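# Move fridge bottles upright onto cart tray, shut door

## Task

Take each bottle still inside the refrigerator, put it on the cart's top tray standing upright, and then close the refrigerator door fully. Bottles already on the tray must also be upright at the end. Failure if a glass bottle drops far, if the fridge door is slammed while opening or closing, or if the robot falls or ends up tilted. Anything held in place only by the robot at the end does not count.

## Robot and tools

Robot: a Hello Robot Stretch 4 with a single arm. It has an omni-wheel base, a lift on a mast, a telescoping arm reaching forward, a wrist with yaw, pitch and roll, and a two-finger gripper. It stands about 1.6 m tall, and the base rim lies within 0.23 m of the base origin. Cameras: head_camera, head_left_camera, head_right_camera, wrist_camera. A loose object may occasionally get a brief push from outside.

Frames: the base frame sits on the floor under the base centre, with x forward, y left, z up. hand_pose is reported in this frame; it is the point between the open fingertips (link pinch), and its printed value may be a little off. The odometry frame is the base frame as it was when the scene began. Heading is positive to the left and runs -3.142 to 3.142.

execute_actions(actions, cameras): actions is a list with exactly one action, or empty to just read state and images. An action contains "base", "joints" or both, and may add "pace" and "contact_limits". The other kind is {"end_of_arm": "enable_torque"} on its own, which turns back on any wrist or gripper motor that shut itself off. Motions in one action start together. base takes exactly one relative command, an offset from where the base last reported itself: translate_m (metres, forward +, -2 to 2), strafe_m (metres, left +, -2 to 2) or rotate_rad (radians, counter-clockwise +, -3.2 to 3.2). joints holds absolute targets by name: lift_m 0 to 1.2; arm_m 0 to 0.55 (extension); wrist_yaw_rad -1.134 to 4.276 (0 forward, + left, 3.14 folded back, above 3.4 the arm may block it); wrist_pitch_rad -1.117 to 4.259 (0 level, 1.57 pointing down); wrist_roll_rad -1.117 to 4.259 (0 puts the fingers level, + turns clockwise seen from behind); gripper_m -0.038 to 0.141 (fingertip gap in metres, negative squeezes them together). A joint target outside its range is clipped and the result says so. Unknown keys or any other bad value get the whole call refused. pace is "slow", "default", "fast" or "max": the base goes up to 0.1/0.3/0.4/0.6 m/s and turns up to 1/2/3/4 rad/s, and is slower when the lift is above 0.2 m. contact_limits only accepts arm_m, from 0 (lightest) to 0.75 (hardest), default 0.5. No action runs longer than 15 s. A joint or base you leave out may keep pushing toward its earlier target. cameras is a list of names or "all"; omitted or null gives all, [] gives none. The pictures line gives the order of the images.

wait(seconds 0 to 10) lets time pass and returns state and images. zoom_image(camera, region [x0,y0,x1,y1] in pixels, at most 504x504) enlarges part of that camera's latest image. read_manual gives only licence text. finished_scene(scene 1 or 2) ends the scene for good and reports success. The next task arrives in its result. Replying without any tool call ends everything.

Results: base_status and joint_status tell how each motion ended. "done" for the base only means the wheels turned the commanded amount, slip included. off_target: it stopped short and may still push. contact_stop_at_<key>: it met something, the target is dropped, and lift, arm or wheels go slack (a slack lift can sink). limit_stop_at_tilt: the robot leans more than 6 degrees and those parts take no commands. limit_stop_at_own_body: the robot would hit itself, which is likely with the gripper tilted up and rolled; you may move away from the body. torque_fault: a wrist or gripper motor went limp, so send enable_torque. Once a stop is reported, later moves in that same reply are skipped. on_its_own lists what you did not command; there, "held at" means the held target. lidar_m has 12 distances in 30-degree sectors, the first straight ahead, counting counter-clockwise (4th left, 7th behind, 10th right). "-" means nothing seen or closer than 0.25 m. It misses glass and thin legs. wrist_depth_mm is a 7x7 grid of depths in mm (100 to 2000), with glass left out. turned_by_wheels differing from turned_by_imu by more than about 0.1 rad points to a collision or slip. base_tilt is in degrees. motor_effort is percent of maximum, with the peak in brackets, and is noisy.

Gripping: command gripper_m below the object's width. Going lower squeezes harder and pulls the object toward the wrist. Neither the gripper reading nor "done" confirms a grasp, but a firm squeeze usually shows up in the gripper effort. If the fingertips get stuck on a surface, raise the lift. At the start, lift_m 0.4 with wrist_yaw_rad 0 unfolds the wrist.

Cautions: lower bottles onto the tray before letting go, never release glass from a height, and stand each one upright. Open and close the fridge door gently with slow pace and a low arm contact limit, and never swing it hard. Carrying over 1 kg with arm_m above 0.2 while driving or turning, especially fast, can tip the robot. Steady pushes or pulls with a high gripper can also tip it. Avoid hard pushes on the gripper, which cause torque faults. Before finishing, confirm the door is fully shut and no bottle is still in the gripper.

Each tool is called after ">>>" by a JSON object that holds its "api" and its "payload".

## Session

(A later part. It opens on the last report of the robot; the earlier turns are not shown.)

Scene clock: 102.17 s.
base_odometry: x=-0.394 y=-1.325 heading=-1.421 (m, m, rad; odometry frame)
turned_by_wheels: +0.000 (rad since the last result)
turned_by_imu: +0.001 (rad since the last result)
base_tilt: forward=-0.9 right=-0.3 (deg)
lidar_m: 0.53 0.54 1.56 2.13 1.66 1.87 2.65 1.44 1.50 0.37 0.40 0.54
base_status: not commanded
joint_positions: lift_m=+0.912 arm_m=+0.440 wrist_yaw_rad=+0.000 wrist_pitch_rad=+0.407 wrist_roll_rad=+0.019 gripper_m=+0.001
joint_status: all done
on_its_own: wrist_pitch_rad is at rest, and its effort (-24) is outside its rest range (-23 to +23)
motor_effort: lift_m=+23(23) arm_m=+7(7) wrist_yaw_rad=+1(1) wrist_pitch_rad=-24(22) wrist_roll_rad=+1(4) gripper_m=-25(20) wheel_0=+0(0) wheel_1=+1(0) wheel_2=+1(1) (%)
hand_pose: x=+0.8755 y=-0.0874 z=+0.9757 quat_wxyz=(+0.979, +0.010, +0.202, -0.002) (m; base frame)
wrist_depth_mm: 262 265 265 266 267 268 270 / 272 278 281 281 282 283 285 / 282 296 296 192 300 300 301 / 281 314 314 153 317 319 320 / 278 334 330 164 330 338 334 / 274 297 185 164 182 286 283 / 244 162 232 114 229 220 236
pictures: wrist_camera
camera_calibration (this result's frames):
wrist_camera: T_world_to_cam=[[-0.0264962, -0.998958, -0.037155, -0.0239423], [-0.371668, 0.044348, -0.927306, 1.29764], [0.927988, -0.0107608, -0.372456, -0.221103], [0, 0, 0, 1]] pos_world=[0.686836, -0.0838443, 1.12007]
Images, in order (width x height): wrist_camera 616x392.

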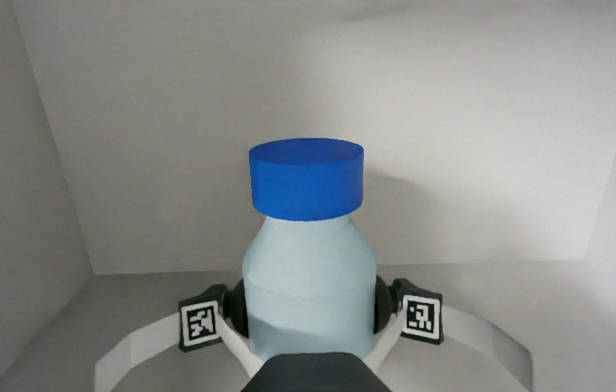

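>>> {"api": "execute_actions", "payload": {"actions": [{"joints": {"arm_m": 0.0, "lift_m": 0.93}, "base": {"translate_m": -0.65}}], "cameras": []}}

>>> {"api": "execute_actions", "payload": {"actions": [{"base": {"rotate_rad": -2.3}, "joints": {"lift_m": 0.89}}], "cameras": ["head_camera", "wrist_camera"]}}

Scene clock: 109.70 s.
base_odometry: x=-0.491 y=-0.683 heading=-1.421 (m, m, rad; odometry frame)
turned_by_wheels: +0.000 (rad since the last result)
turned_by_imu: +0.006 (rad since the last result)
base_tilt: forward=-0.9 right=-0.3 (deg)
lidar_m: 0.40 1.81 2.20 1.42 1.40 1.89 1.99 0.97 0.97 2.60 2.50 0.65
base_status: done
joint_positions: lift_m=+0.930 arm_m=+0.001 wrist_yaw_rad=+0.000 wrist_pitch_rad=+0.407 wrist_roll_rad=+0.019 gripper_m=+0.001
joint_status: all done
motor_effort: lift_m=+26(28) arm_m=-7(6) wrist_yaw_rad=+1(1) wrist_pitch_rad=-21(24) wrist_roll_rad=+2(1) gripper_m=-23(23) wheel_0=-2(4) wheel_1=-1(5) wheel_2=+0(11) (%)
hand_pose: x=+0.4370 y=-0.0875 z=+0.9934 quat_wxyz=(+0.979, +0.010, +0.202, -0.002) (m; base frame)
wrist_depth_mm: 1397 1397 991 1281 1060 634 439 / 1499 1464 1182 1366 1098 640 442 / 1537 1576 991 193 1008 640 445 / 1661 1661 1118 153 1060 647 445 / 1756 1756 1708 165 1042 661 452 / 1863 1808 185 163 182 580 455 / 1499 162 1336 114 1060 627 449
pictures: none
No camera images: the call's "cameras" was empty. Leave "cameras" out to get every camera's image.

Scene clock: 112.27 s.
base_odometry: x=-0.491 y=-0.683 heading=+2.562 (m, m, rad; odometry frame)
turned_by_wheels: -2.300 (rad since the last result)
turned_by_imu: -2.349 (rad since the last result)
base_tilt: forward=-0.9 right=-0.3 (deg)
lidar_m: 0.41 1.03 2.62 0.68 0.84 1.19 2.11 2.10 1.38 1.58 1.96 1.98
base_status: done
joint_positions: lift_m=+0.890 arm_m=+0.001 wrist_yaw_rad=+0.000 wrist_pitch_rad=+0.407 wrist_roll_rad=+0.019 gripper_m=+0.001
joint_status: all done
motor_effort: lift_m=+19(26) arm_m=-7(7) wrist_yaw_rad=+1(2) wrist_pitch_rad=-22(23) wrist_roll_rad=+3(3) gripper_m=-24(25) wheel_0=+1(3) wheel_1=+0(9) wheel_2=+0(8) (%)
hand_pose: x=+0.4371 y=-0.0874 z=+0.9540 quat_wxyz=(+0.979, +0.010, +0.202, -0.002) (m; base frame)
wrist_depth_mm: - - - - 1921 1618 1397 / - - - - - 1708 1464 / - - 1229 193 - 1808 1499 / - 831 820 153 - 1863 1618 / - - 1255 164 - 1983 1618 / 1756 1618 185 164 182 1708 1618 / 1430 161 1160 114 1336 1308 1366
pictures: head_camera, wrist_camera
camera_calibration (this result's frames):
wrist_camera: T_world_to_cam=[[-0.0264398, -0.99896, -0.0371525, -0.0363776], [-0.371607, 0.044324, -0.927332, 1.1146], [0.928014, -0.0107123, -0.372392, 0.177661], [0, 0, 0, 1]] pos_world=[0.248358, -0.08384, 1.09841]
Images, in order (width x height): head_camera 420x560, wrist_camera 616x392.

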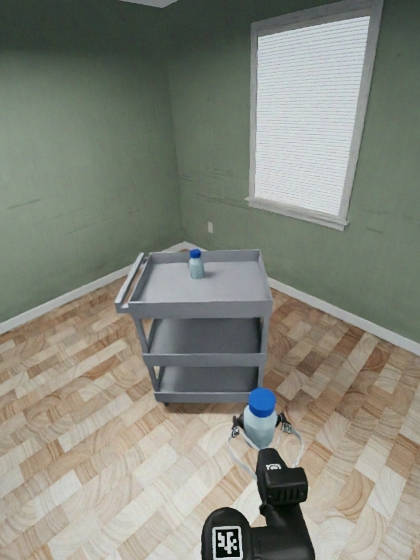

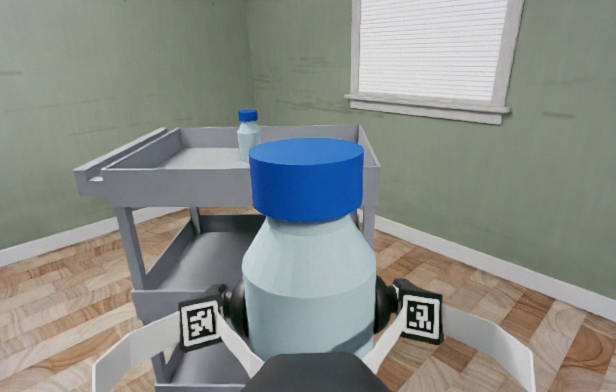

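>>> {"api": "execute_actions", "payload": {"actions": [{"base": {"translate_m": 0.4}, "joints": {"arm_m": 0.4}}], "cameras": ["head_camera"]}}

>>> {"api": "execute_actions", "payload": {"actions": [{"joints": {"lift_m": 0.79}}], "cameras": ["wrist_camera"]}}

Scene clock: 118.17 s.
base_odometry: x=-0.826 y=-0.464 heading=+2.563 (m, m, rad; odometry frame)
turned_by_wheels: +0.000 (rad since the last result)
turned_by_imu: +0.000 (rad since the last result)
base_tilt: forward=-0.9 right=-0.3 (deg)
lidar_m: 0.56 0.62 2.31 2.33 0.84 1.45 2.39 2.33 1.62 1.91 1.69 0.60
base_status: done
joint_positions: lift_m=+0.890 arm_m=+0.399 wrist_yaw_rad=+0.000 wrist_pitch_rad=+0.407 wrist_roll_rad=+0.019 gripper_m=+0.001
joint_status: all done
motor_effort: lift_m=+20(20) arm_m=+7(5) wrist_yaw_rad=+0(1) wrist_pitch_rad=-21(22) wrist_roll_rad=+2(3) gripper_m=-26(23) wheel_0=+1(7) wheel_1=+1(7) wheel_2=+1(10) (%)
hand_pose: x=+0.8346 y=-0.0874 z=+0.9541 quat_wxyz=(+0.979, +0.010, +0.202, -0.002) (m; base frame)
wrist_depth_mm: 1537 1756 1983 1661 1336 1098 960 / 1618 1808 - 1756 1397 1160 991 / 1618 1863 - 193 1430 1205 1025 / 1661 1983 - 153 1499 1281 1078 / 484 473 469 165 459 1281 1118 / 459 300 185 163 182 413 1160 / 389 162 368 114 362 349 1229
pictures: head_camera
Images, in order (width x height): head_camera 420x560.

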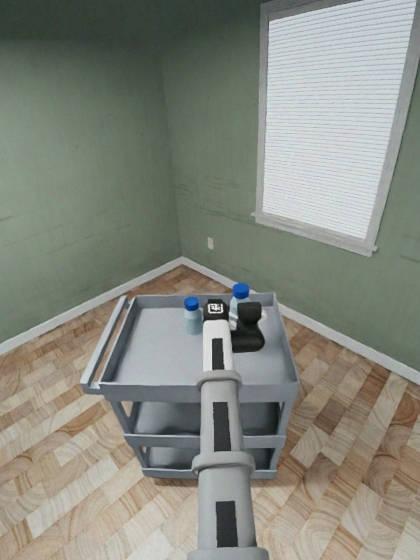

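Scene clock: 119.60 s.
base_odometry: x=-0.826 y=-0.464 heading=+2.563 (m, m, rad; odometry frame)
turned_by_wheels: +0.000 (rad since the last result)
turned_by_imu: +0.001 (rad since the last result)
base_tilt: forward=-0.9 right=-0.3 (deg)
lidar_m: 0.59 0.62 2.31 2.32 0.83 1.46 2.39 2.32 1.62 1.91 1.71 0.59
base_status: not commanded
joint_positions: lift_m=+0.790 arm_m=+0.399 wrist_yaw_rad=+0.000 wrist_pitch_rad=+0.407 wrist_roll_rad=+0.019 gripper_m=+0.001
joint_status: all done
motor_effort: lift_m=+19(19) arm_m=+7(7) wrist_yaw_rad=-1(0) wrist_pitch_rad=-22(23) wrist_roll_rad=+3(1) gripper_m=-23(21) wheel_0=+1(1) wheel_1=+1(2) wheel_2=+1(1) (%)
hand_pose: x=+0.8346 y=-0.0874 z=+0.8541 quat_wxyz=(+0.979, +0.010, +0.202, -0.002) (m; base frame)
wrist_depth_mm: 1537 1708 1983 1661 1308 1118 960 / 1618 1808 - 1756 1366 1138 991 / 1537 1983 - 192 1464 1205 1025 / 262 430 433 153 421 421 1078 / 271 287 399 164 368 345 1078 / 304 290 185 164 182 290 236 / 260 162 246 114 242 235 235
pictures: wrist_camera
camera_calibration (this result's frames):
wrist_camera: T_world_to_cam=[[-0.0261769, -0.998967, -0.0371459, -0.0297355], [-0.371848, 0.0442227, -0.92724, 1.16971], [0.927924, -0.0104596, -0.372622, -0.228185], [0, 0, 0, 1]] pos_world=[0.645915, -0.0838193, 0.998472]
Images, in order (width x height): wrist_camera 616x392.

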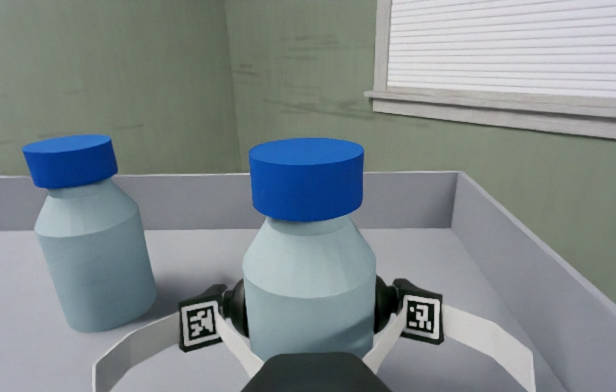

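>>> {"api": "execute_actions", "payload": {"actions": [{"joints": {"lift_m": 0.777, "gripper_m": 0.1}}], "cameras": ["wrist_camera"]}}

>>> {"api": "execute_actions", "payload": {"actions": [{"base": {"translate_m": -0.4}, "joints": {"lift_m": 0.9, "arm_m": 0.0}}], "cameras": ["head_camera"]}}

Scene clock: 123.80 s.
base_odometry: x=-0.826 y=-0.464 heading=+2.563 (m, m, rad; odometry frame)
turned_by_wheels: +0.000 (rad since the last result)
turned_by_imu: +0.002 (rad since the last result)
base_tilt: forward=-0.9 right=-0.3 (deg)
lidar_m: 0.56 0.60 2.31 2.32 0.82 1.47 2.42 2.33 1.62 1.92 1.69 0.58
base_status: not commanded
joint_positions: lift_m=+0.777 arm_m=+0.399 wrist_yaw_rad=+0.000 wrist_pitch_rad=+0.402 wrist_roll_rad=+0.019 gripper_m=+0.100
joint_status: all done
motor_effort: lift_m=+18(18) arm_m=+7(6) wrist_yaw_rad=+0(0) wrist_pitch_rad=-6(26) wrist_roll_rad=+1(1) gripper_m=-1(25) wheel_0=+1(1) wheel_1=+1(2) wheel_2=+1(1) (%)
hand_pose: x=+0.8352 y=-0.0874 z=+0.8425 quat_wxyz=(+0.980, +0.010, +0.200, -0.002) (m; base frame)
wrist_depth_mm: 1537 1756 1983 1618 1308 1118 976 / 1576 1756 - 1756 1366 1160 991 / 270 1863 - 1708 1499 1205 1025 / 257 421 424 174 421 407 1060 / 268 286 379 185 373 334 647 / 291 286 201 187 198 278 236 / 249 238 244 114 240 230 225
pictures: wrist_camera
camera_calibration (this result's frames):
wrist_camera: T_world_to_cam=[[-0.0260953, -0.998964, -0.0372897, -0.030127], [-0.366787, 0.0442688, -0.929251, 1.15671], [0.929939, -0.0105716, -0.367562, -0.239013], [0, 0, 0, 1]] pos_world=[0.645746, -0.0838286, 0.985895]
Images, in order (width x height): wrist_camera 616x392.

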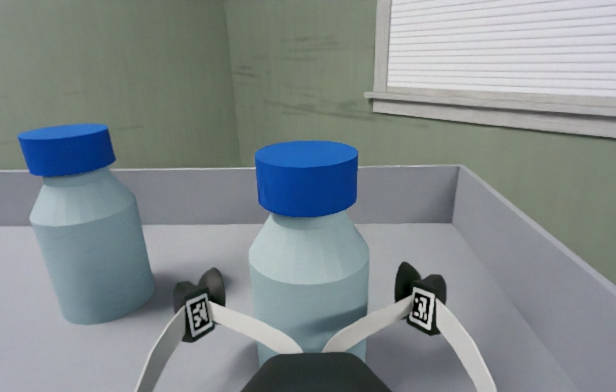

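Scene clock: 126.63 s.
base_odometry: x=-0.491 y=-0.683 heading=+2.562 (m, m, rad; odometry frame)
turned_by_wheels: +0.000 (rad since the last result)
turned_by_imu: +0.003 (rad since the last result)
base_tilt: forward=-0.9 right=-0.3 (deg)
lidar_m: 0.97 1.03 2.62 0.67 0.83 1.20 2.07 2.14 1.38 1.57 1.96 1.99
base_status: done
joint_positions: lift_m=+0.900 arm_m=+0.001 wrist_yaw_rad=+0.000 wrist_pitch_rad=+0.402 wrist_roll_rad=+0.019 gripper_m=+0.100
joint_status: all done
motor_effort: lift_m=+24(26) arm_m=-7(12) wrist_yaw_rad=+1(0) wrist_pitch_rad=-6(8) wrist_roll_rad=+3(3) gripper_m=-5(2) wheel_0=-3(9) wheel_1=-2(6) wheel_2=-1(10) (%)
hand_pose: x=+0.4376 y=-0.0875 z=+0.9649 quat_wxyz=(+0.980, +0.010, +0.200, -0.002) (m; base frame)
wrist_depth_mm: - - - - 1921 1618 1397 / - - - - - 1708 1464 / - - 1255 1229 - 1756 1537 / - 831 820 809 - 1863 1576 / - - 1281 1281 - 1921 1708 / 1808 1661 203 1042 203 1708 1661 / 1464 1397 1229 114 1397 1336 1397
pictures: head_camera
Images, in order (width x height): head_camera 420x560.

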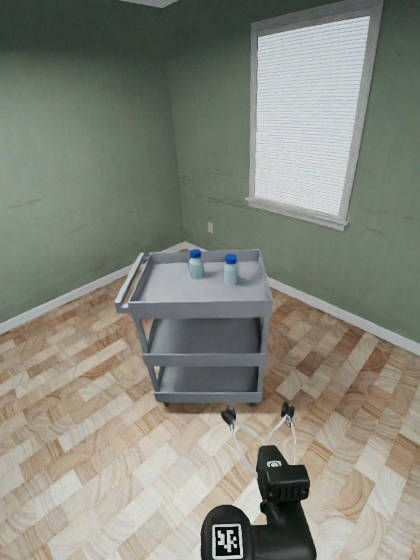

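>>> {"api": "execute_actions", "payload": {"actions": [{"base": {"rotate_rad": 2.19}, "joints": {"gripper_m": 0.135, "lift_m": 0.25}}], "cameras": ["wrist_camera"]}}

Scene clock: 133.60 s.
base_odometry: x=-0.491 y=-0.683 heading=-1.531 (m, m, rad; odometry frame)
turned_by_wheels: +2.190 (rad since the last result)
turned_by_imu: +2.240 (rad since the last result)
base_tilt: forward=-0.9 right=-0.3 (deg)
lidar_m: 1.08 1.19 2.23 2.14 1.38 1.73 1.97 0.97 0.97 1.10 2.63 0.65
base_status: done
joint_positions: lift_m=+0.250 arm_m=+0.001 wrist_yaw_rad=+0.000 wrist_pitch_rad=+0.402 wrist_roll_rad=+0.019 gripper_m=+0.135
joint_status: all done
motor_effort: lift_m=+17(24) arm_m=-7(7) wrist_yaw_rad=+0(1) wrist_pitch_rad=-6(11) wrist_roll_rad=+3(3) gripper_m=+5(3) wheel_0=-1(9) wheel_1=-1(7) wheel_2=-2(9) (%)
hand_pose: x=+0.4376 y=-0.0874 z=+0.3156 quat_wxyz=(+0.980, +0.010, +0.200, -0.002) (m; base frame)
wrist_depth_mm: 1336 931 1255 1281 778 469 345 / 1397 1366 1336 1366 788 477 353 / 1464 1499 1366 1336 809 484 366 / 1336 1229 1025 1078 842 492 387 / 946 931 931 904 820 504 415 / 741 668 661 707 647 436 452 / 597 574 591 114 580 492 539
pictures: wrist_camera
camera_calibration (this result's frames):
wrist_camera: T_world_to_cam=[[-0.0261253, -0.998963, -0.0372814, -0.0601457], [-0.367082, 0.0442755, -0.929134, 0.521311], [0.929822, -0.0105886, -0.367858, -0.0628279], [0, 0, 0, 1]] pos_world=[0.248211, -0.0838299, 0.459013]
Images, in order (width x height): wrist_camera 616x392.

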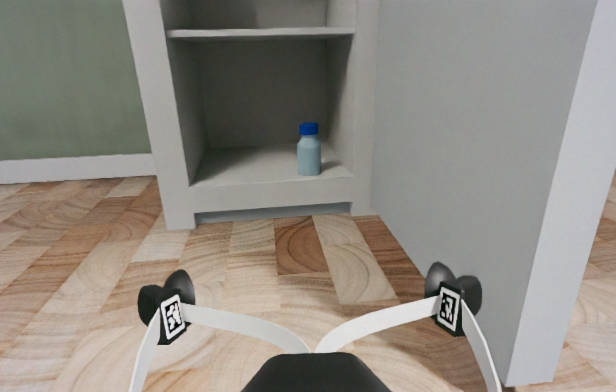

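>>> {"api": "execute_actions", "payload": {"actions": [{"base": {"translate_m": 0.4}, "joints": {"arm_m": 0.28, "lift_m": 0.125, "gripper_m": 0.115}}], "cameras": ["head_camera", "wrist_camera"]}}

Scene clock: 141.43 s.
base_odometry: x=-0.475 y=-1.083 heading=-1.531 (m, m, rad; odometry frame)
turned_by_wheels: +0.000 (rad since the last result)
turned_by_imu: +0.000 (rad since the last result)
base_tilt: forward=-0.9 right=-0.3 (deg)
lidar_m: 0.79 0.80 1.73 2.19 1.58 1.84 2.38 1.24 1.22 2.56 0.37 0.44
base_status: done
joint_positions: lift_m=+0.125 arm_m=+0.279 wrist_yaw_rad=+0.000 wrist_pitch_rad=+0.402 wrist_roll_rad=+0.019 gripper_m=+0.115
joint_status: all done
motor_effort: lift_m=+17(17) arm_m=+7(10) wrist_yaw_rad=-1(2) wrist_pitch_rad=-9(9) wrist_roll_rad=+3(2) gripper_m=+0(2) wheel_0=+1(8) wheel_1=+0(5) wheel_2=-1(10) (%)
hand_pose: x=+0.7151 y=-0.0874 z=+0.1906 quat_wxyz=(+0.980, +0.010, +0.200, -0.002) (m; base frame)
wrist_depth_mm: 521 634 654 661 424 285 253 / 517 668 683 699 436 298 253 / 504 707 723 349 452 315 257 / 496 585 580 353 466 332 262 / 424 418 415 366 392 351 265 / 330 336 218 355 217 325 270 / 340 349 368 114 407 349 274
pictures: head_camera, wrist_camera
camera_calibration (this result's frames):
wrist_camera: T_world_to_cam=[[-0.026033, -0.998966, -0.0372838, -0.0575973], [-0.366999, 0.0442428, -0.929169, 0.507001], [0.929857, -0.0105059, -0.367771, -0.366871], [0, 0, 0, 1]] pos_world=[0.525707, -0.0838232, 0.334018]
Images, in order (width x height): head_camera 420x560, wrist_camera 616x392.

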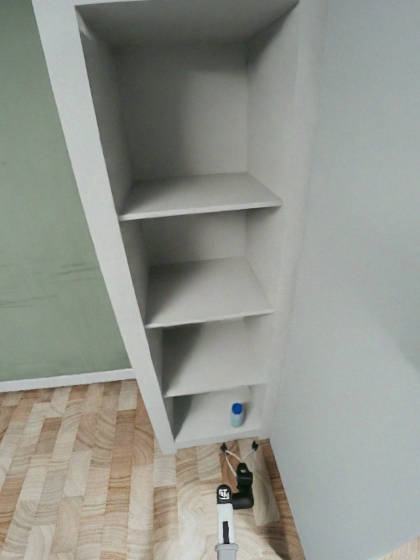

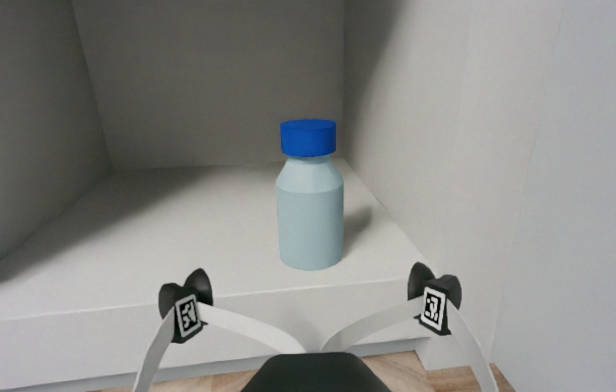

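>>> {"api": "execute_actions", "payload": {"actions": [{"joints": {"arm_m": 0.448, "lift_m": 0.109}, "contact_limits": {"arm_m": 0.2}}], "cameras": ["wrist_camera"]}}

>>> {"api": "execute_actions", "payload": {"actions": [{"joints": {"gripper_m": 0.0}}], "cameras": ["wrist_camera"]}}

Scene clock: 149.10 s.
base_odometry: x=-0.475 y=-1.083 heading=-1.531 (m, m, rad; odometry frame)
turned_by_wheels: +0.000 (rad since the last result)
turned_by_imu: +0.002 (rad since the last result)
base_tilt: forward=-0.9 right=-0.3 (deg)
lidar_m: 0.79 0.80 1.73 2.19 1.57 1.81 2.39 1.24 1.23 2.56 0.37 0.44
base_status: not commanded
joint_positions: lift_m=+0.109 arm_m=+0.447 wrist_yaw_rad=+0.000 wrist_pitch_rad=+0.402 wrist_roll_rad=+0.019 gripper_m=+0.115
joint_status: all done
motor_effort: lift_m=+17(15) arm_m=+7(7) wrist_yaw_rad=+0(0) wrist_pitch_rad=-7(7) wrist_roll_rad=+2(3) gripper_m=+1(1) wheel_0=+0(0) wheel_1=+0(0) wheel_2=-1(1) (%)
contact_limits: arm_m 0.2
hand_pose: x=+0.8831 y=-0.0874 z=+0.1746 quat_wxyz=(+0.980, +0.010, +0.200, -0.002) (m; base frame)
wrist_depth_mm: 473 484 500 512 370 228 176 / 496 508 525 544 382 231 177 / 517 539 554 559 389 236 179 / 500 539 530 170 373 240 182 / 392 387 377 180 334 243 185 / 303 298 202 183 199 222 187 / 248 237 243 114 239 226 191
pictures: wrist_camera
camera_calibration (this result's frames):
wrist_camera: T_world_to_cam=[[-0.0260702, -0.998965, -0.037285, -0.0537966], [-0.366955, 0.0442571, -0.929185, 0.553776], [0.929873, -0.0105422, -0.367729, -0.528992], [0, 0, 0, 1]] pos_world=[0.693704, -0.0838261, 0.318029]
Images, in order (width x height): wrist_camera 616x392.

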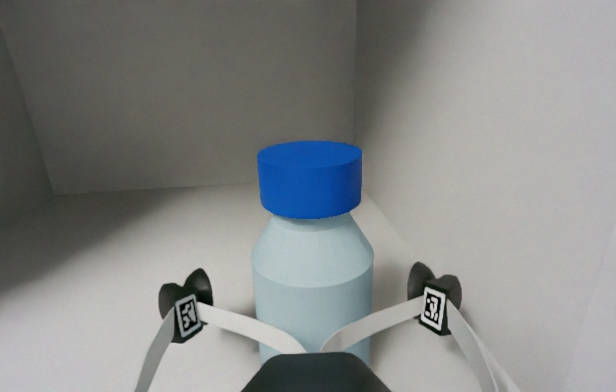

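Scene clock: 151.10 s.
base_odometry: x=-0.475 y=-1.083 heading=-1.531 (m, m, rad; odometry frame)
turned_by_wheels: +0.000 (rad since the last result)
turned_by_imu: +0.001 (rad since the last result)
base_tilt: forward=-0.9 right=-0.3 (deg)
lidar_m: 0.77 0.79 1.73 2.19 1.59 1.82 2.37 1.22 1.22 2.55 0.37 0.44
base_status: not commanded
joint_positions: lift_m=+0.109 arm_m=+0.447 wrist_yaw_rad=+0.000 wrist_pitch_rad=+0.406 wrist_roll_rad=+0.019 gripper_m=+0.001
joint_status: all done
motor_effort: lift_m=+17(18) arm_m=+7(7) wrist_yaw_rad=+0(1) wrist_pitch_rad=-20(20) wrist_roll_rad=+1(2) gripper_m=-22(22) wheel_0=+1(1) wheel_1=+0(0) wheel_2=-1(1) (%)
hand_pose: x=+0.8827 y=-0.0874 z=+0.1736 quat_wxyz=(+0.979, +0.010, +0.201, -0.002) (m; base frame)
wrist_depth_mm: 473 484 500 517 370 228 175 / 492 512 525 544 382 231 178 / 517 539 549 181 389 236 179 / 496 535 517 148 370 240 182 / 384 377 373 159 343 245 185 / 300 294 182 157 180 224 188 / 244 226 231 114 228 219 191
pictures: wrist_camera
camera_calibration (this result's frames):
wrist_camera: T_world_to_cam=[[-0.0263741, -0.99896, -0.0371922, -0.053638], [-0.370221, 0.0443204, -0.927886, 0.55536], [0.928569, -0.0107029, -0.371005, -0.527269], [0, 0, 0, 1]] pos_world=[0.693797, -0.0838393, 0.317696]
Images, in order (width x height): wrist_camera 616x392.

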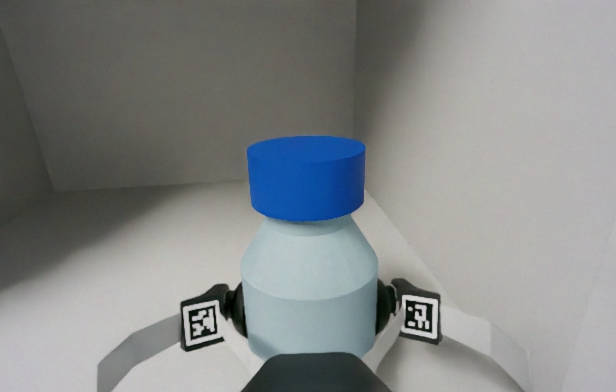

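>>> {"api": "execute_actions", "payload": {"actions": [{"joints": {"arm_m": 0.0, "lift_m": 0.28}, "base": {"translate_m": -0.4}}], "cameras": []}}

>>> {"api": "execute_actions", "payload": {"actions": [{"base": {"rotate_rad": -1.93}, "joints": {"lift_m": 0.89}}], "cameras": ["head_camera", "wrist_camera"]}}

Scene clock: 160.90 s.
base_odometry: x=-0.491 y=-0.683 heading=-1.531 (m, m, rad; odometry frame)
turned_by_wheels: +0.000 (rad since the last result)
turned_by_imu: +0.005 (rad since the last result)
base_tilt: forward=-0.8 right=-0.4 (deg)
lidar_m: 0.39 1.20 2.24 2.14 1.38 1.72 1.97 0.99 0.97 1.09 2.63 0.67
base_status: done
joint_positions: lift_m=+0.280 arm_m=+0.001 wrist_yaw_rad=+0.000 wrist_pitch_rad=+0.406 wrist_roll_rad=+0.019 gripper_m=+0.001
joint_status: all done
motor_effort: lift_m=+26(27) arm_m=-7(8) wrist_yaw_rad=+1(1) wrist_pitch_rad=-18(20) wrist_roll_rad=+2(3) gripper_m=-16(23) wheel_0=-1(4) wheel_1=-1(5) wheel_2=-1(10) (%)
hand_pose: x=+0.4372 y=-0.0875 z=+0.3438 quat_wxyz=(+0.979, +0.010, +0.202, -0.002) (m; base frame)
wrist_depth_mm: 1308 931 1281 1281 768 473 343 / 1397 1430 1308 1336 788 477 351 / 1464 1499 1366 181 809 484 366 / 1397 1281 1042 148 768 492 389 / 1008 976 976 159 723 504 418 / 778 768 182 157 180 459 459 / 634 580 597 114 585 504 585
pictures: none
No camera images: the call's "cameras" was empty. Leave "cameras" out to get every camera's image.

Scene clock: 164.20 s.
base_odometry: x=-0.491 y=-0.683 heading=+2.822 (m, m, rad; odometry frame)
turned_by_wheels: -1.930 (rad since the last result)
turned_by_imu: -1.971 (rad since the last result)
base_tilt: forward=-0.9 right=-0.3 (deg)
lidar_m: 0.39 2.60 2.43 0.68 1.18 1.82 2.20 1.38 1.40 1.98 1.97 0.98
base_status: done
joint_positions: lift_m=+0.890 arm_m=+0.001 wrist_yaw_rad=+0.000 wrist_pitch_rad=+0.406 wrist_roll_rad=+0.019 gripper_m=+0.001
joint_status: all done
motor_effort: lift_m=+26(27) arm_m=-7(7) wrist_yaw_rad=+0(2) wrist_pitch_rad=-19(21) wrist_roll_rad=+2(1) gripper_m=-22(21) wheel_0=+1(6) wheel_1=+1(6) wheel_2=+1(7) (%)
hand_pose: x=+0.4372 y=-0.0875 z=+0.9539 quat_wxyz=(+0.979, +0.010, +0.201, -0.002) (m; base frame)
wrist_depth_mm: 1921 - - - - 1983 1618 / 1983 - - - - - 1618 / - - - 181 1042 1160 1661 / - - - 148 759 732 1708 / - - - 159 1160 1205 1756 / 1756 1756 182 158 180 976 1661 / 1464 1336 1366 114 1160 1118 1366
pictures: head_camera, wrist_camera
camera_calibration (this result's frames):
wrist_camera: T_world_to_cam=[[-0.0264648, -0.998958, -0.0371879, -0.0363555], [-0.370249, 0.0443504, -0.927873, 1.11445], [0.928556, -0.0107873, -0.371036, 0.175924], [0, 0, 0, 1]] pos_world=[0.248305, -0.083846, 1.09799]
Images, in order (width x height): head_camera 420x560, wrist_camera 616x392.

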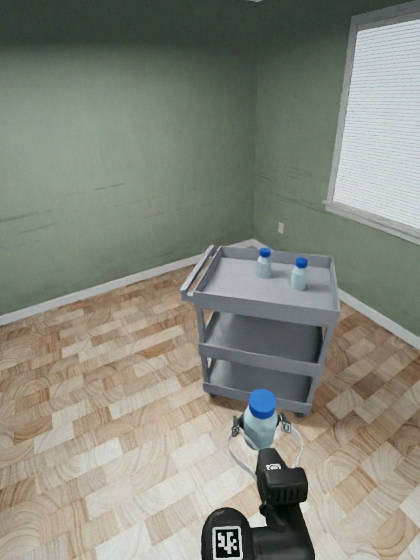

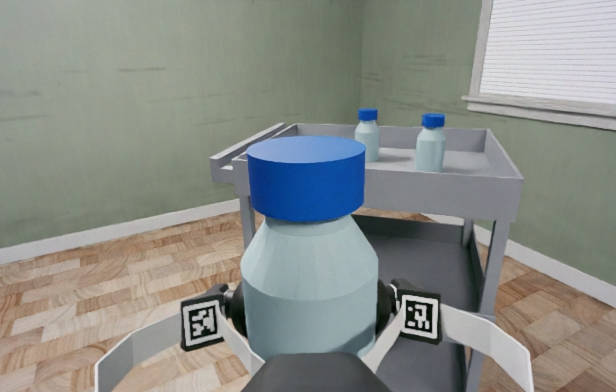

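>>> {"api": "execute_actions", "payload": {"actions": [{"base": {"translate_m": 0.4}, "joints": {"arm_m": 0.36}}], "cameras": ["head_camera", "wrist_camera"]}}

Scene clock: 169.00 s.
base_odometry: x=-0.871 y=-0.557 heading=+2.822 (m, m, rad; odometry frame)
turned_by_wheels: +0.000 (rad since the last result)
turned_by_imu: +0.000 (rad since the last result)
base_tilt: forward=-0.9 right=-0.3 (deg)
lidar_m: 0.60 2.24 2.34 2.02 0.73 1.46 2.54 1.70 1.76 1.84 1.78 0.58
base_status: done
joint_positions: lift_m=+0.890 arm_m=+0.359 wrist_yaw_rad=+0.000 wrist_pitch_rad=+0.406 wrist_roll_rad=+0.019 gripper_m=+0.001
joint_status: all done
motor_effort: lift_m=+26(26) arm_m=+6(7) wrist_yaw_rad=+0(3) wrist_pitch_rad=-18(17) wrist_roll_rad=+3(4) gripper_m=-22(25) wheel_0=+2(3) wheel_1=+1(5) wheel_2=-1(12) (%)
hand_pose: x=+0.7948 y=-0.0874 z=+0.9539 quat_wxyz=(+0.979, +0.009, +0.201, -0.002) (m; base frame)
wrist_depth_mm: 1430 1537 1661 1921 - 1576 1281 / 1430 1576 1808 1983 - 1618 1281 / 1499 1708 1863 181 - 1661 1281 / 1576 1756 1921 148 - 1756 1430 / 1618 1808 488 159 508 327 455 / 1661 1661 182 158 180 314 449 / 1464 287 347 114 364 338 373
pictures: head_camera, wrist_camera
camera_calibration (this result's frames):
wrist_camera: T_world_to_cam=[[-0.0260937, -0.998968, -0.0371877, -0.0270896], [-0.370272, 0.0442128, -0.92787, 1.24685], [0.928557, -0.010442, -0.371044, -0.156042], [0, 0, 0, 1]] pos_world=[0.605861, -0.0838177, 1.09801]
Images, in order (width x height): head_camera 420x560, wrist_camera 616x392.

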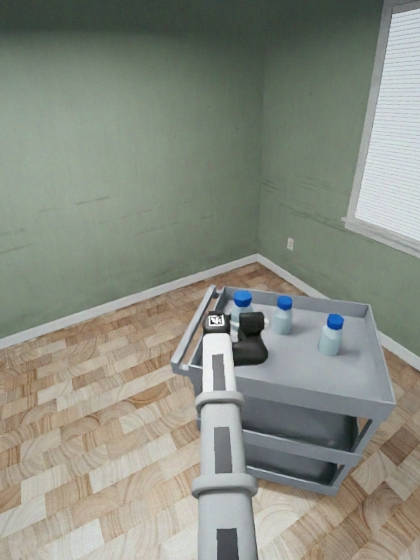

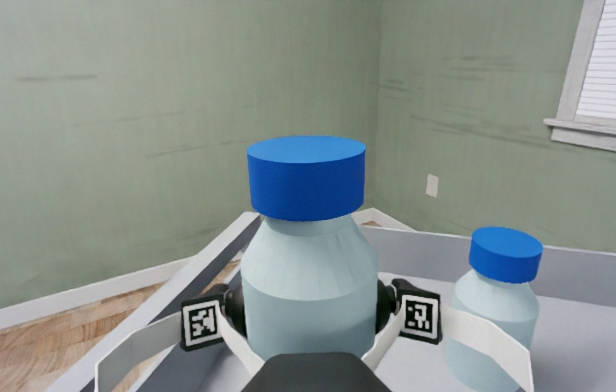

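>>> {"api": "execute_actions", "payload": {"actions": [{"joints": {"lift_m": 0.79, "arm_m": 0.395}}], "cameras": ["wrist_camera"]}}

Scene clock: 175.93 s.
base_odometry: x=-0.871 y=-0.557 heading=+2.822 (m, m, rad; odometry frame)
turned_by_wheels: +0.000 (rad since the last result)
turned_by_imu: +0.002 (rad since the last result)
base_tilt: forward=-0.9 right=-0.3 (deg)
lidar_m: 0.59 2.24 2.36 2.02 0.73 1.46 2.57 1.69 1.76 1.84 1.78 0.60
base_status: not commanded
joint_positions: lift_m=+0.790 arm_m=+0.394 wrist_yaw_rad=+0.000 wrist_pitch_rad=+0.406 wrist_roll_rad=+0.019 gripper_m=+0.001
joint_status: all done
motor_effort: lift_m=+18(23) arm_m=+7(8) wrist_yaw_rad=+1(0) wrist_pitch_rad=-21(19) wrist_roll_rad=+3(4) gripper_m=-27(24) wheel_0=+2(1) wheel_1=+1(0) wheel_2=-1(1) (%)
hand_pose: x=+0.8297 y=-0.0874 z=+0.8545 quat_wxyz=(+0.979, +0.010, +0.202, -0.002) (m; base frame)
wrist_depth_mm: 1366 1499 1661 1863 - 1537 1255 / 1397 1537 1756 1983 - 1618 1281 / 1464 1661 1808 181 - 1661 273 / 1537 1661 394 148 439 410 244 / 1576 283 329 159 370 287 245 / 224 237 182 157 180 274 265 / 196 221 247 114 243 236 250
pictures: wrist_camera
camera_calibration (this result's frames):
wrist_camera: T_world_to_cam=[[-0.0262521, -0.998964, -0.0371812, -0.0297893], [-0.370489, 0.044268, -0.927782, 1.16763], [0.928466, -0.010581, -0.371267, -0.225108], [0, 0, 0, 1]] pos_world=[0.640818, -0.0838291, 0.998625]
Images, in order (width x height): wrist_camera 616x392.

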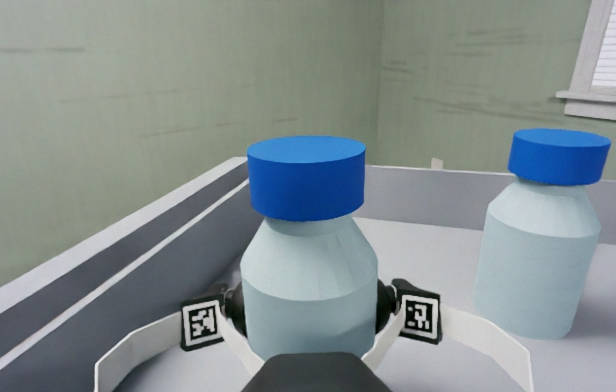

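>>> {"api": "execute_actions", "payload": {"actions": [{"joints": {"lift_m": 0.775, "gripper_m": 0.1}}], "cameras": ["wrist_camera", "head_left_camera"]}}

Scene clock: 179.57 s.
base_odometry: x=-0.871 y=-0.557 heading=+2.822 (m, m, rad; odometry frame)
turned_by_wheels: +0.000 (rad since the last result)
turned_by_imu: +0.001 (rad since the last result)
base_tilt: forward=-0.9 right=-0.3 (deg)
lidar_m: 0.60 2.24 2.35 2.01 0.72 1.46 2.55 1.69 1.75 1.85 1.78 0.58
base_status: not commanded
joint_positions: lift_m=+0.775 arm_m=+0.394 wrist_yaw_rad=+0.000 wrist_pitch_rad=+0.402 wrist_roll_rad=+0.019 gripper_m=+0.100
joint_status: all done
motor_effort: lift_m=+18(18) arm_m=+7(7) wrist_yaw_rad=+0(0) wrist_pitch_rad=-7(18) wrist_roll_rad=+0(3) gripper_m=+2(24) wheel_0=+1(1) wheel_1=+0(1) wheel_2=-1(1) (%)
hand_pose: x=+0.8302 y=-0.0874 z=+0.8406 quat_wxyz=(+0.980, +0.010, +0.200, -0.002) (m; base frame)
wrist_depth_mm: 1366 1499 1661 1863 1983 1537 1281 / 1430 1537 1708 1983 - 1576 1281 / 1464 1661 1808 1921 - 1661 231 / 1537 1618 370 169 439 410 238 / 258 265 329 180 349 287 245 / 208 245 198 182 197 274 262 / 190 228 240 114 237 227 236
pictures: head_left_camera, wrist_camera
camera_calibration (this result's frames):
wrist_camera: T_world_to_cam=[[-0.0261098, -0.998963, -0.0372866, -0.0303264], [-0.366777, 0.0442711, -0.929255, 1.15303], [0.929942, -0.0105868, -0.367553, -0.235054], [0, 0, 0, 1]] pos_world=[0.640701, -0.0838296, 0.983937]
Images, in order (width x height): head_left_camera 420x672, wrist_camera 616x392.

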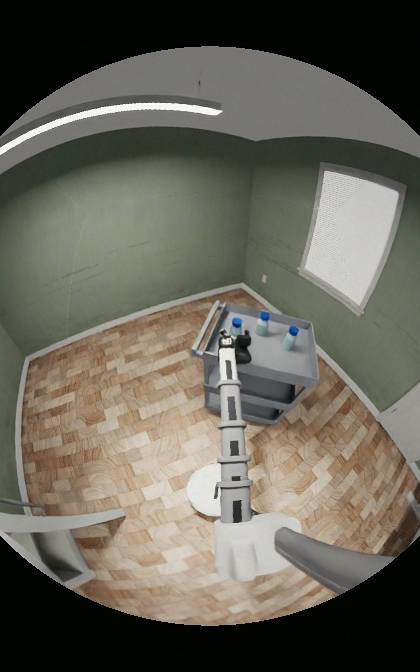

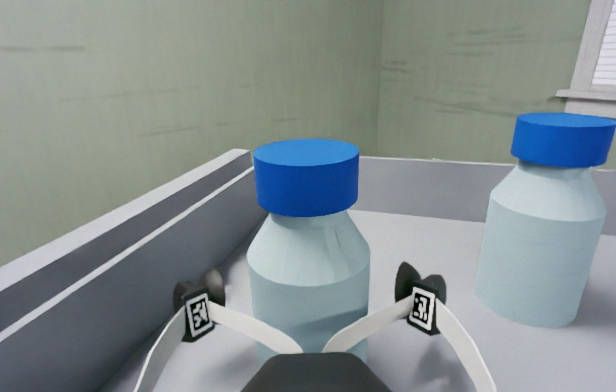

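>>> {"api": "execute_actions", "payload": {"actions": [{"joints": {"lift_m": 0.88, "arm_m": 0.0}}], "cameras": ["head_camera"]}}

>>> {"api": "execute_actions", "payload": {"actions": [{"base": {"rotate_rad": 2.82}, "joints": {"lift_m": 0.35, "wrist_yaw_rad": -1.1, "wrist_pitch_rad": 0.0, "gripper_m": -0.02}}], "cameras": ["head_left_camera"]}}

Scene clock: 196.70 s.
base_odometry: x=-0.871 y=-0.557 heading=+2.822 (m, m, rad; odometry frame)
turned_by_wheels: +0.000 (rad since the last result)
turned_by_imu: +0.002 (rad since the last result)
base_tilt: forward=-0.9 right=-0.3 (deg)
lidar_m: 0.59 2.25 2.36 2.03 0.73 1.45 2.56 1.68 1.79 1.85 1.79 0.58
base_status: not commanded
joint_positions: lift_m=+0.880 arm_m=+0.001 wrist_yaw_rad=+0.000 wrist_pitch_rad=+0.402 wrist_roll_rad=+0.019 gripper_m=+0.100
joint_status: all done
motor_effort: lift_m=+24(26) arm_m=-7(8) wrist_yaw_rad=+1(0) wrist_pitch_rad=-9(7) wrist_roll_rad=+2(4) gripper_m=+3(1) wheel_0=+1(1) wheel_1=+0(0) wheel_2=-1(1) (%)
hand_pose: x=+0.4376 y=-0.0875 z=+0.9449 quat_wxyz=(+0.980, +0.010, +0.200, -0.002) (m; base frame)
wrist_depth_mm: 1661 1756 1983 - - 1756 1464 / 1661 1863 - - - 1808 1464 / 1756 1983 - - - 1808 1499 / 1863 - 707 707 699 691 707 / 1921 - 484 585 574 559 564 / 1808 1756 203 449 203 379 362 / 1464 1397 732 114 778 397 377
pictures: head_camera
Images, in order (width x height): head_camera 420x560.

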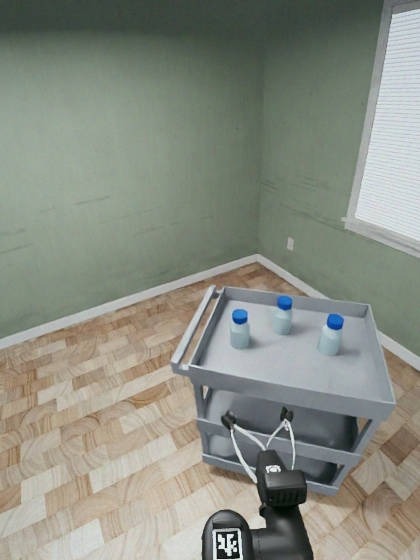

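Scene clock: 199.73 s.
base_odometry: x=-0.871 y=-0.557 heading=-0.641 (m, m, rad; odometry frame)
turned_by_wheels: +2.819 (rad since the last result)
turned_by_imu: +2.882 (rad since the last result)
base_tilt: forward=-0.9 right=-0.3 (deg)
lidar_m: 2.25 2.49 1.69 1.97 1.82 0.62 0.60 0.60 2.24 2.26 0.74 1.37
base_status: done
joint_positions: lift_m=+0.350 arm_m=+0.001 wrist_yaw_rad=-1.100 wrist_pitch_rad=+0.003 wrist_roll_rad=+0.019 gripper_m=-0.020
joint_status: all done
motor_effort: lift_m=+16(24) arm_m=-7(7) wrist_yaw_rad=+1(7) wrist_pitch_rad=-8(13) wrist_roll_rad=+3(4) gripper_m=-11(12) wheel_0=-4(9) wheel_1=-2(5) wheel_2=-2(9) (%)
hand_pose: x=+0.2252 y=-0.2967 z=+0.5278 quat_wxyz=(+0.853, +0.009, -0.004, -0.523) (m; base frame)
wrist_depth_mm: 1229 1464 732 1921 - - - / 1160 1537 768 1983 - - - / 1205 1537 788 1983 - - - / 1205 1537 820 1983 - - - / 1182 1537 854 1983 - - - / 1160 1537 621 203 1863 - - / 1078 1138 591 114 1308 1229 1336
pictures: head_left_camera
Images, in order (width x height): head_left_camera 420x672.

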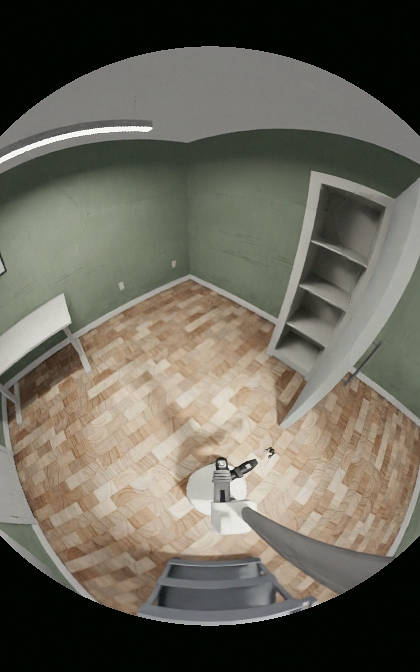

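>>> {"api": "execute_actions", "payload": {"actions": [{"base": {"strafe_m": -0.66}, "pace": "fast"}], "cameras": ["head_camera", "head_left_camera"]}}

Scene clock: 209.77 s.
base_odometry: x=-1.266 y=-1.086 heading=-0.642 (m, m, rad; odometry frame)
turned_by_wheels: +0.000 (rad since the last result)
turned_by_imu: +0.002 (rad since the last result)
base_tilt: forward=-0.9 right=-0.3 (deg)
lidar_m: 0.44 2.95 2.26 2.53 0.85 0.70 2.07 1.77 1.77 1.71 1.47 0.72
base_status: done
joint_positions: lift_m=+0.350 arm_m=+0.001 wrist_yaw_rad=-1.100 wrist_pitch_rad=+0.003 wrist_roll_rad=+0.019 gripper_m=-0.020
joint_status: not commanded
motor_effort: lift_m=+16(17) arm_m=-7(7) wrist_yaw_rad=-1(0) wrist_pitch_rad=-9(7) wrist_roll_rad=+4(2) gripper_m=-9(15) wheel_0=-3(12) wheel_1=+2(11) wheel_2=+0(1) (%)
hand_pose: x=+0.2252 y=-0.2967 z=+0.5278 quat_wxyz=(+0.853, +0.009, -0.004, -0.523) (m; base frame)
wrist_depth_mm: 1060 1255 1366 1464 1576 1756 1863 / 1042 1255 1336 1464 1576 1708 1863 / 1042 1255 1336 1464 1576 1756 1808 / 1025 1229 1336 1464 1576 1708 1808 / 1042 1281 1308 1430 1537 1708 1808 / 1025 1229 1308 203 1499 1661 1808 / 1025 1205 1255 114 1308 1229 1336
pictures: head_camera, head_left_camera
Images, in order (width x height): head_camera 420x560, head_left_camera 420x672.

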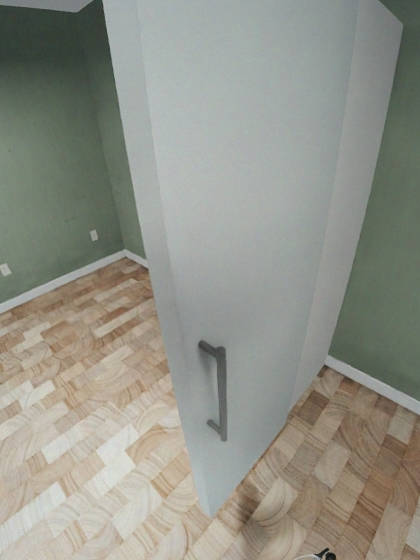

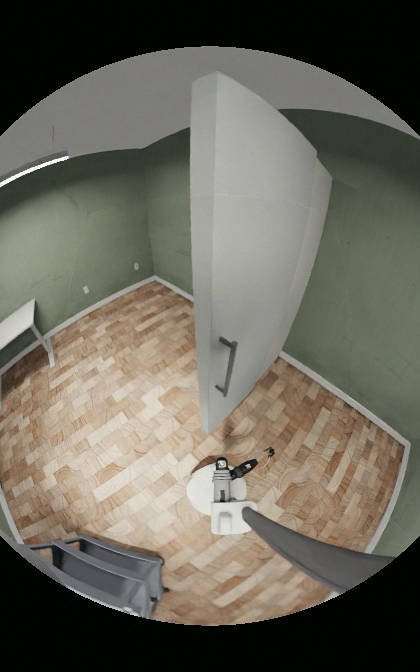

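>>> {"api": "execute_actions", "payload": {"actions": [{"joints": {"wrist_yaw_rad": 0.0, "arm_m": 0.33}, "pace": "slow", "contact_limits": {"arm_m": 0.3}}], "cameras": ["head_camera"]}}

Scene clock: 217.17 s.
base_odometry: x=-1.266 y=-1.086 heading=-0.642 (m, m, rad; odometry frame)
turned_by_wheels: +0.000 (rad since the last result)
turned_by_imu: +0.003 (rad since the last result)
base_tilt: forward=-0.9 right=-0.3 (deg)
lidar_m: 0.79 0.78 2.27 2.52 0.87 0.69 2.08 1.77 1.76 1.72 1.47 0.88
base_status: not commanded
joint_positions: lift_m=+0.350 arm_m=+0.329 wrist_yaw_rad=+0.000 wrist_pitch_rad=+0.002 wrist_roll_rad=+0.019 gripper_m=-0.020
joint_status: all done
motor_effort: lift_m=+17(17) arm_m=+7(8) wrist_yaw_rad=+1(19) wrist_pitch_rad=-10(10) wrist_roll_rad=+3(4) gripper_m=-11(12) wheel_0=-3(3) wheel_1=+2(2) wheel_2=-1(1) (%)
contact_limits: arm_m 0.3
hand_pose: x=+0.7881 y=-0.0875 z=+0.5278 quat_wxyz=(+1.000, +0.010, +0.001, +0.000) (m; base frame)
wrist_depth_mm: 290 294 300 306 312 317 322 / 289 293 298 303 309 317 322 / 287 293 297 303 307 315 320 / 287 291 296 301 307 312 317 / 286 289 294 300 307 312 317 / 285 290 293 203 304 310 315 / 283 287 293 114 304 309 315
pictures: head_camera
Images, in order (width x height): head_camera 420x560.

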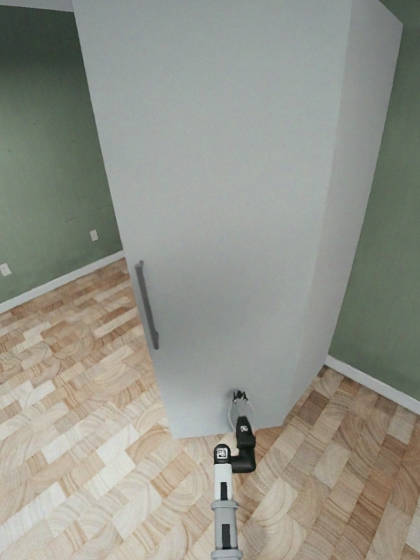

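>>> {"api": "execute_actions", "payload": {"actions": [], "cameras": ["head_camera"]}}

Scene clock: 218.70 s.
base_odometry: x=-1.266 y=-1.086 heading=-0.642 (m, m, rad; odometry frame)
turned_by_wheels: +0.000 (rad since the last result)
turned_by_imu: +0.001 (rad since the last result)
base_tilt: forward=-0.9 right=-0.3 (deg)
lidar_m: 0.94 2.94 2.25 2.53 0.88 0.69 2.07 1.76 1.77 1.71 1.46 0.94
base_status: not commanded
joint_positions: lift_m=+0.350 arm_m=+0.329 wrist_yaw_rad=+0.000 wrist_pitch_rad=+0.002 wrist_roll_rad=+0.019 gripper_m=-0.020
joint_status: all done
motor_effort: lift_m=+16(17) arm_m=+7(8) wrist_yaw_rad=+2(19) wrist_pitch_rad=-9(10) wrist_roll_rad=+3(4) gripper_m=-13(12) wheel_0=-3(3) wheel_1=+2(2) wheel_2=-2(1) (%)
contact_limits: arm_m 0.3
hand_pose: x=+0.7881 y=-0.0875 z=+0.5278 quat_wxyz=(+1.000, +0.010, +0.001, +0.000) (m; base frame)
wrist_depth_mm: - - 621 508 430 373 384 / - - 621 508 430 373 364 / - - 621 508 430 373 345 / - - 615 504 430 373 343 / - - 621 512 430 370 343 / - - 603 203 402 373 343 / 1499 1397 585 114 418 362 340
pictures: head_camera
Images, in order (width x height): head_camera 420x560.

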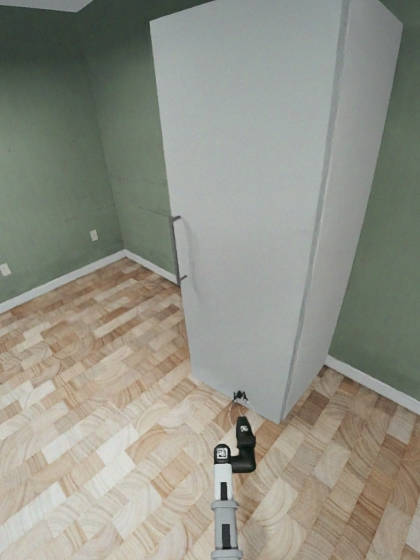

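>>> {"api": "wait", "payload": {"seconds": 2}}

Scene clock: 222.13 s.
base_odometry: x=-1.266 y=-1.086 heading=-0.642 (m, m, rad; odometry frame)
turned_by_wheels: +0.000 (rad since the last result)
turned_by_imu: +0.001 (rad since the last result)
base_tilt: forward=-0.9 right=-0.3 (deg)
lidar_m: 0.97 2.93 2.27 2.53 0.86 0.68 2.07 1.77 1.78 1.73 1.46 0.95
base_status: not commanded
joint_positions: lift_m=+0.350 arm_m=+0.329 wrist_yaw_rad=+0.000 wrist_pitch_rad=+0.002 wrist_roll_rad=+0.019 gripper_m=-0.020
joint_status: all done
motor_effort: lift_m=+16(17) arm_m=+7(8) wrist_yaw_rad=+1(19) wrist_pitch_rad=-8(10) wrist_roll_rad=+3(4) gripper_m=-9(12) wheel_0=-3(3) wheel_1=+2(2) wheel_2=-2(1) (%)
contact_limits: arm_m 0.3
hand_pose: x=+0.7881 y=-0.0875 z=+0.5278 quat_wxyz=(+1.000, +0.010, +0.001, +0.000) (m; base frame)
wrist_depth_mm: - - 707 559 455 382 370 / - - 707 564 455 382 353 / - - 750 569 455 382 351 / - - 750 564 455 379 349 / - - 750 564 455 382 345 / - - 715 204 418 384 347 / 1464 1397 691 114 445 366 345
wait: 2.00 s; at rest from the start
pictures: head_camera, head_left_camera, head_right_camera, wrist_camera
camera_calibration (this result's frames):
wrist_camera: T_world_to_cam=[[-0.00984265, -0.998959, -0.0445322, -0.0521653], [0.0236677, 0.0442892, -0.998738, 0.575994], [0.999671, -0.0108842, 0.0232071, -0.572117], [0, 0, 0, 1]] pos_world=[0.557783, -0.0838483, 0.586221]
Images, in order (width x height): head_camera 420x560, head_left_camera 420x672, head_right_camera 420x672, wrist_camera 616x392.

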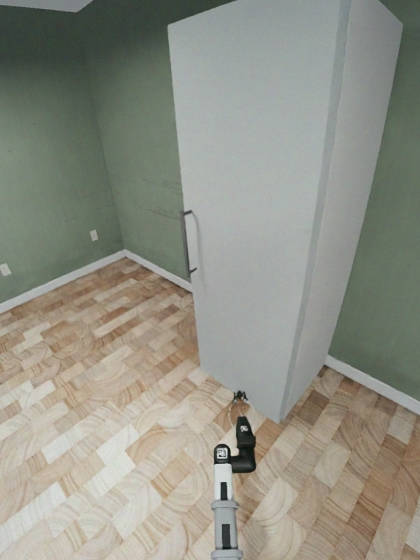

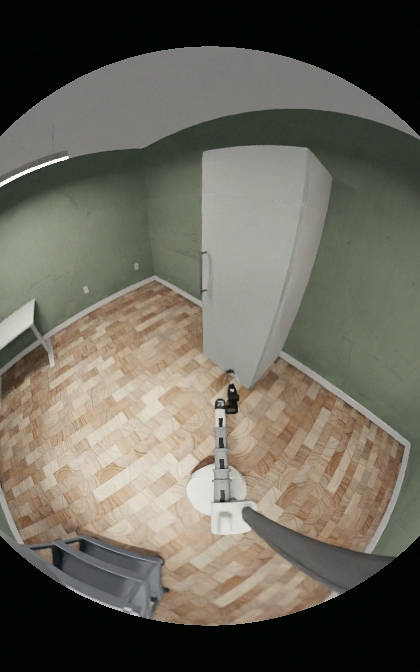

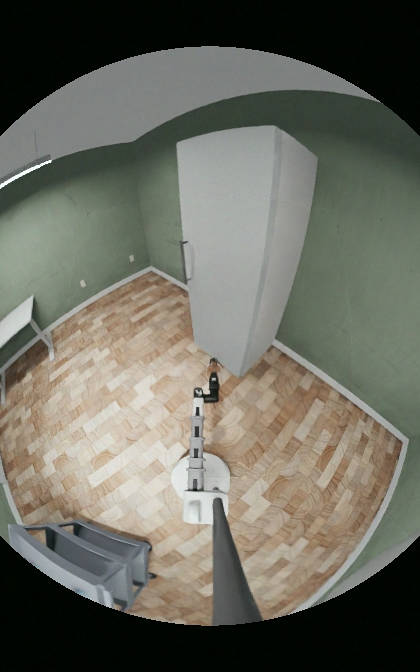

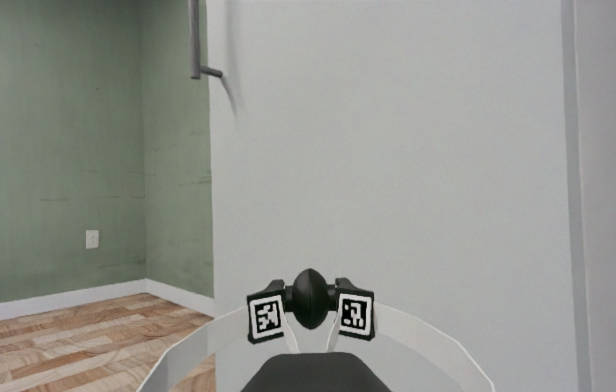

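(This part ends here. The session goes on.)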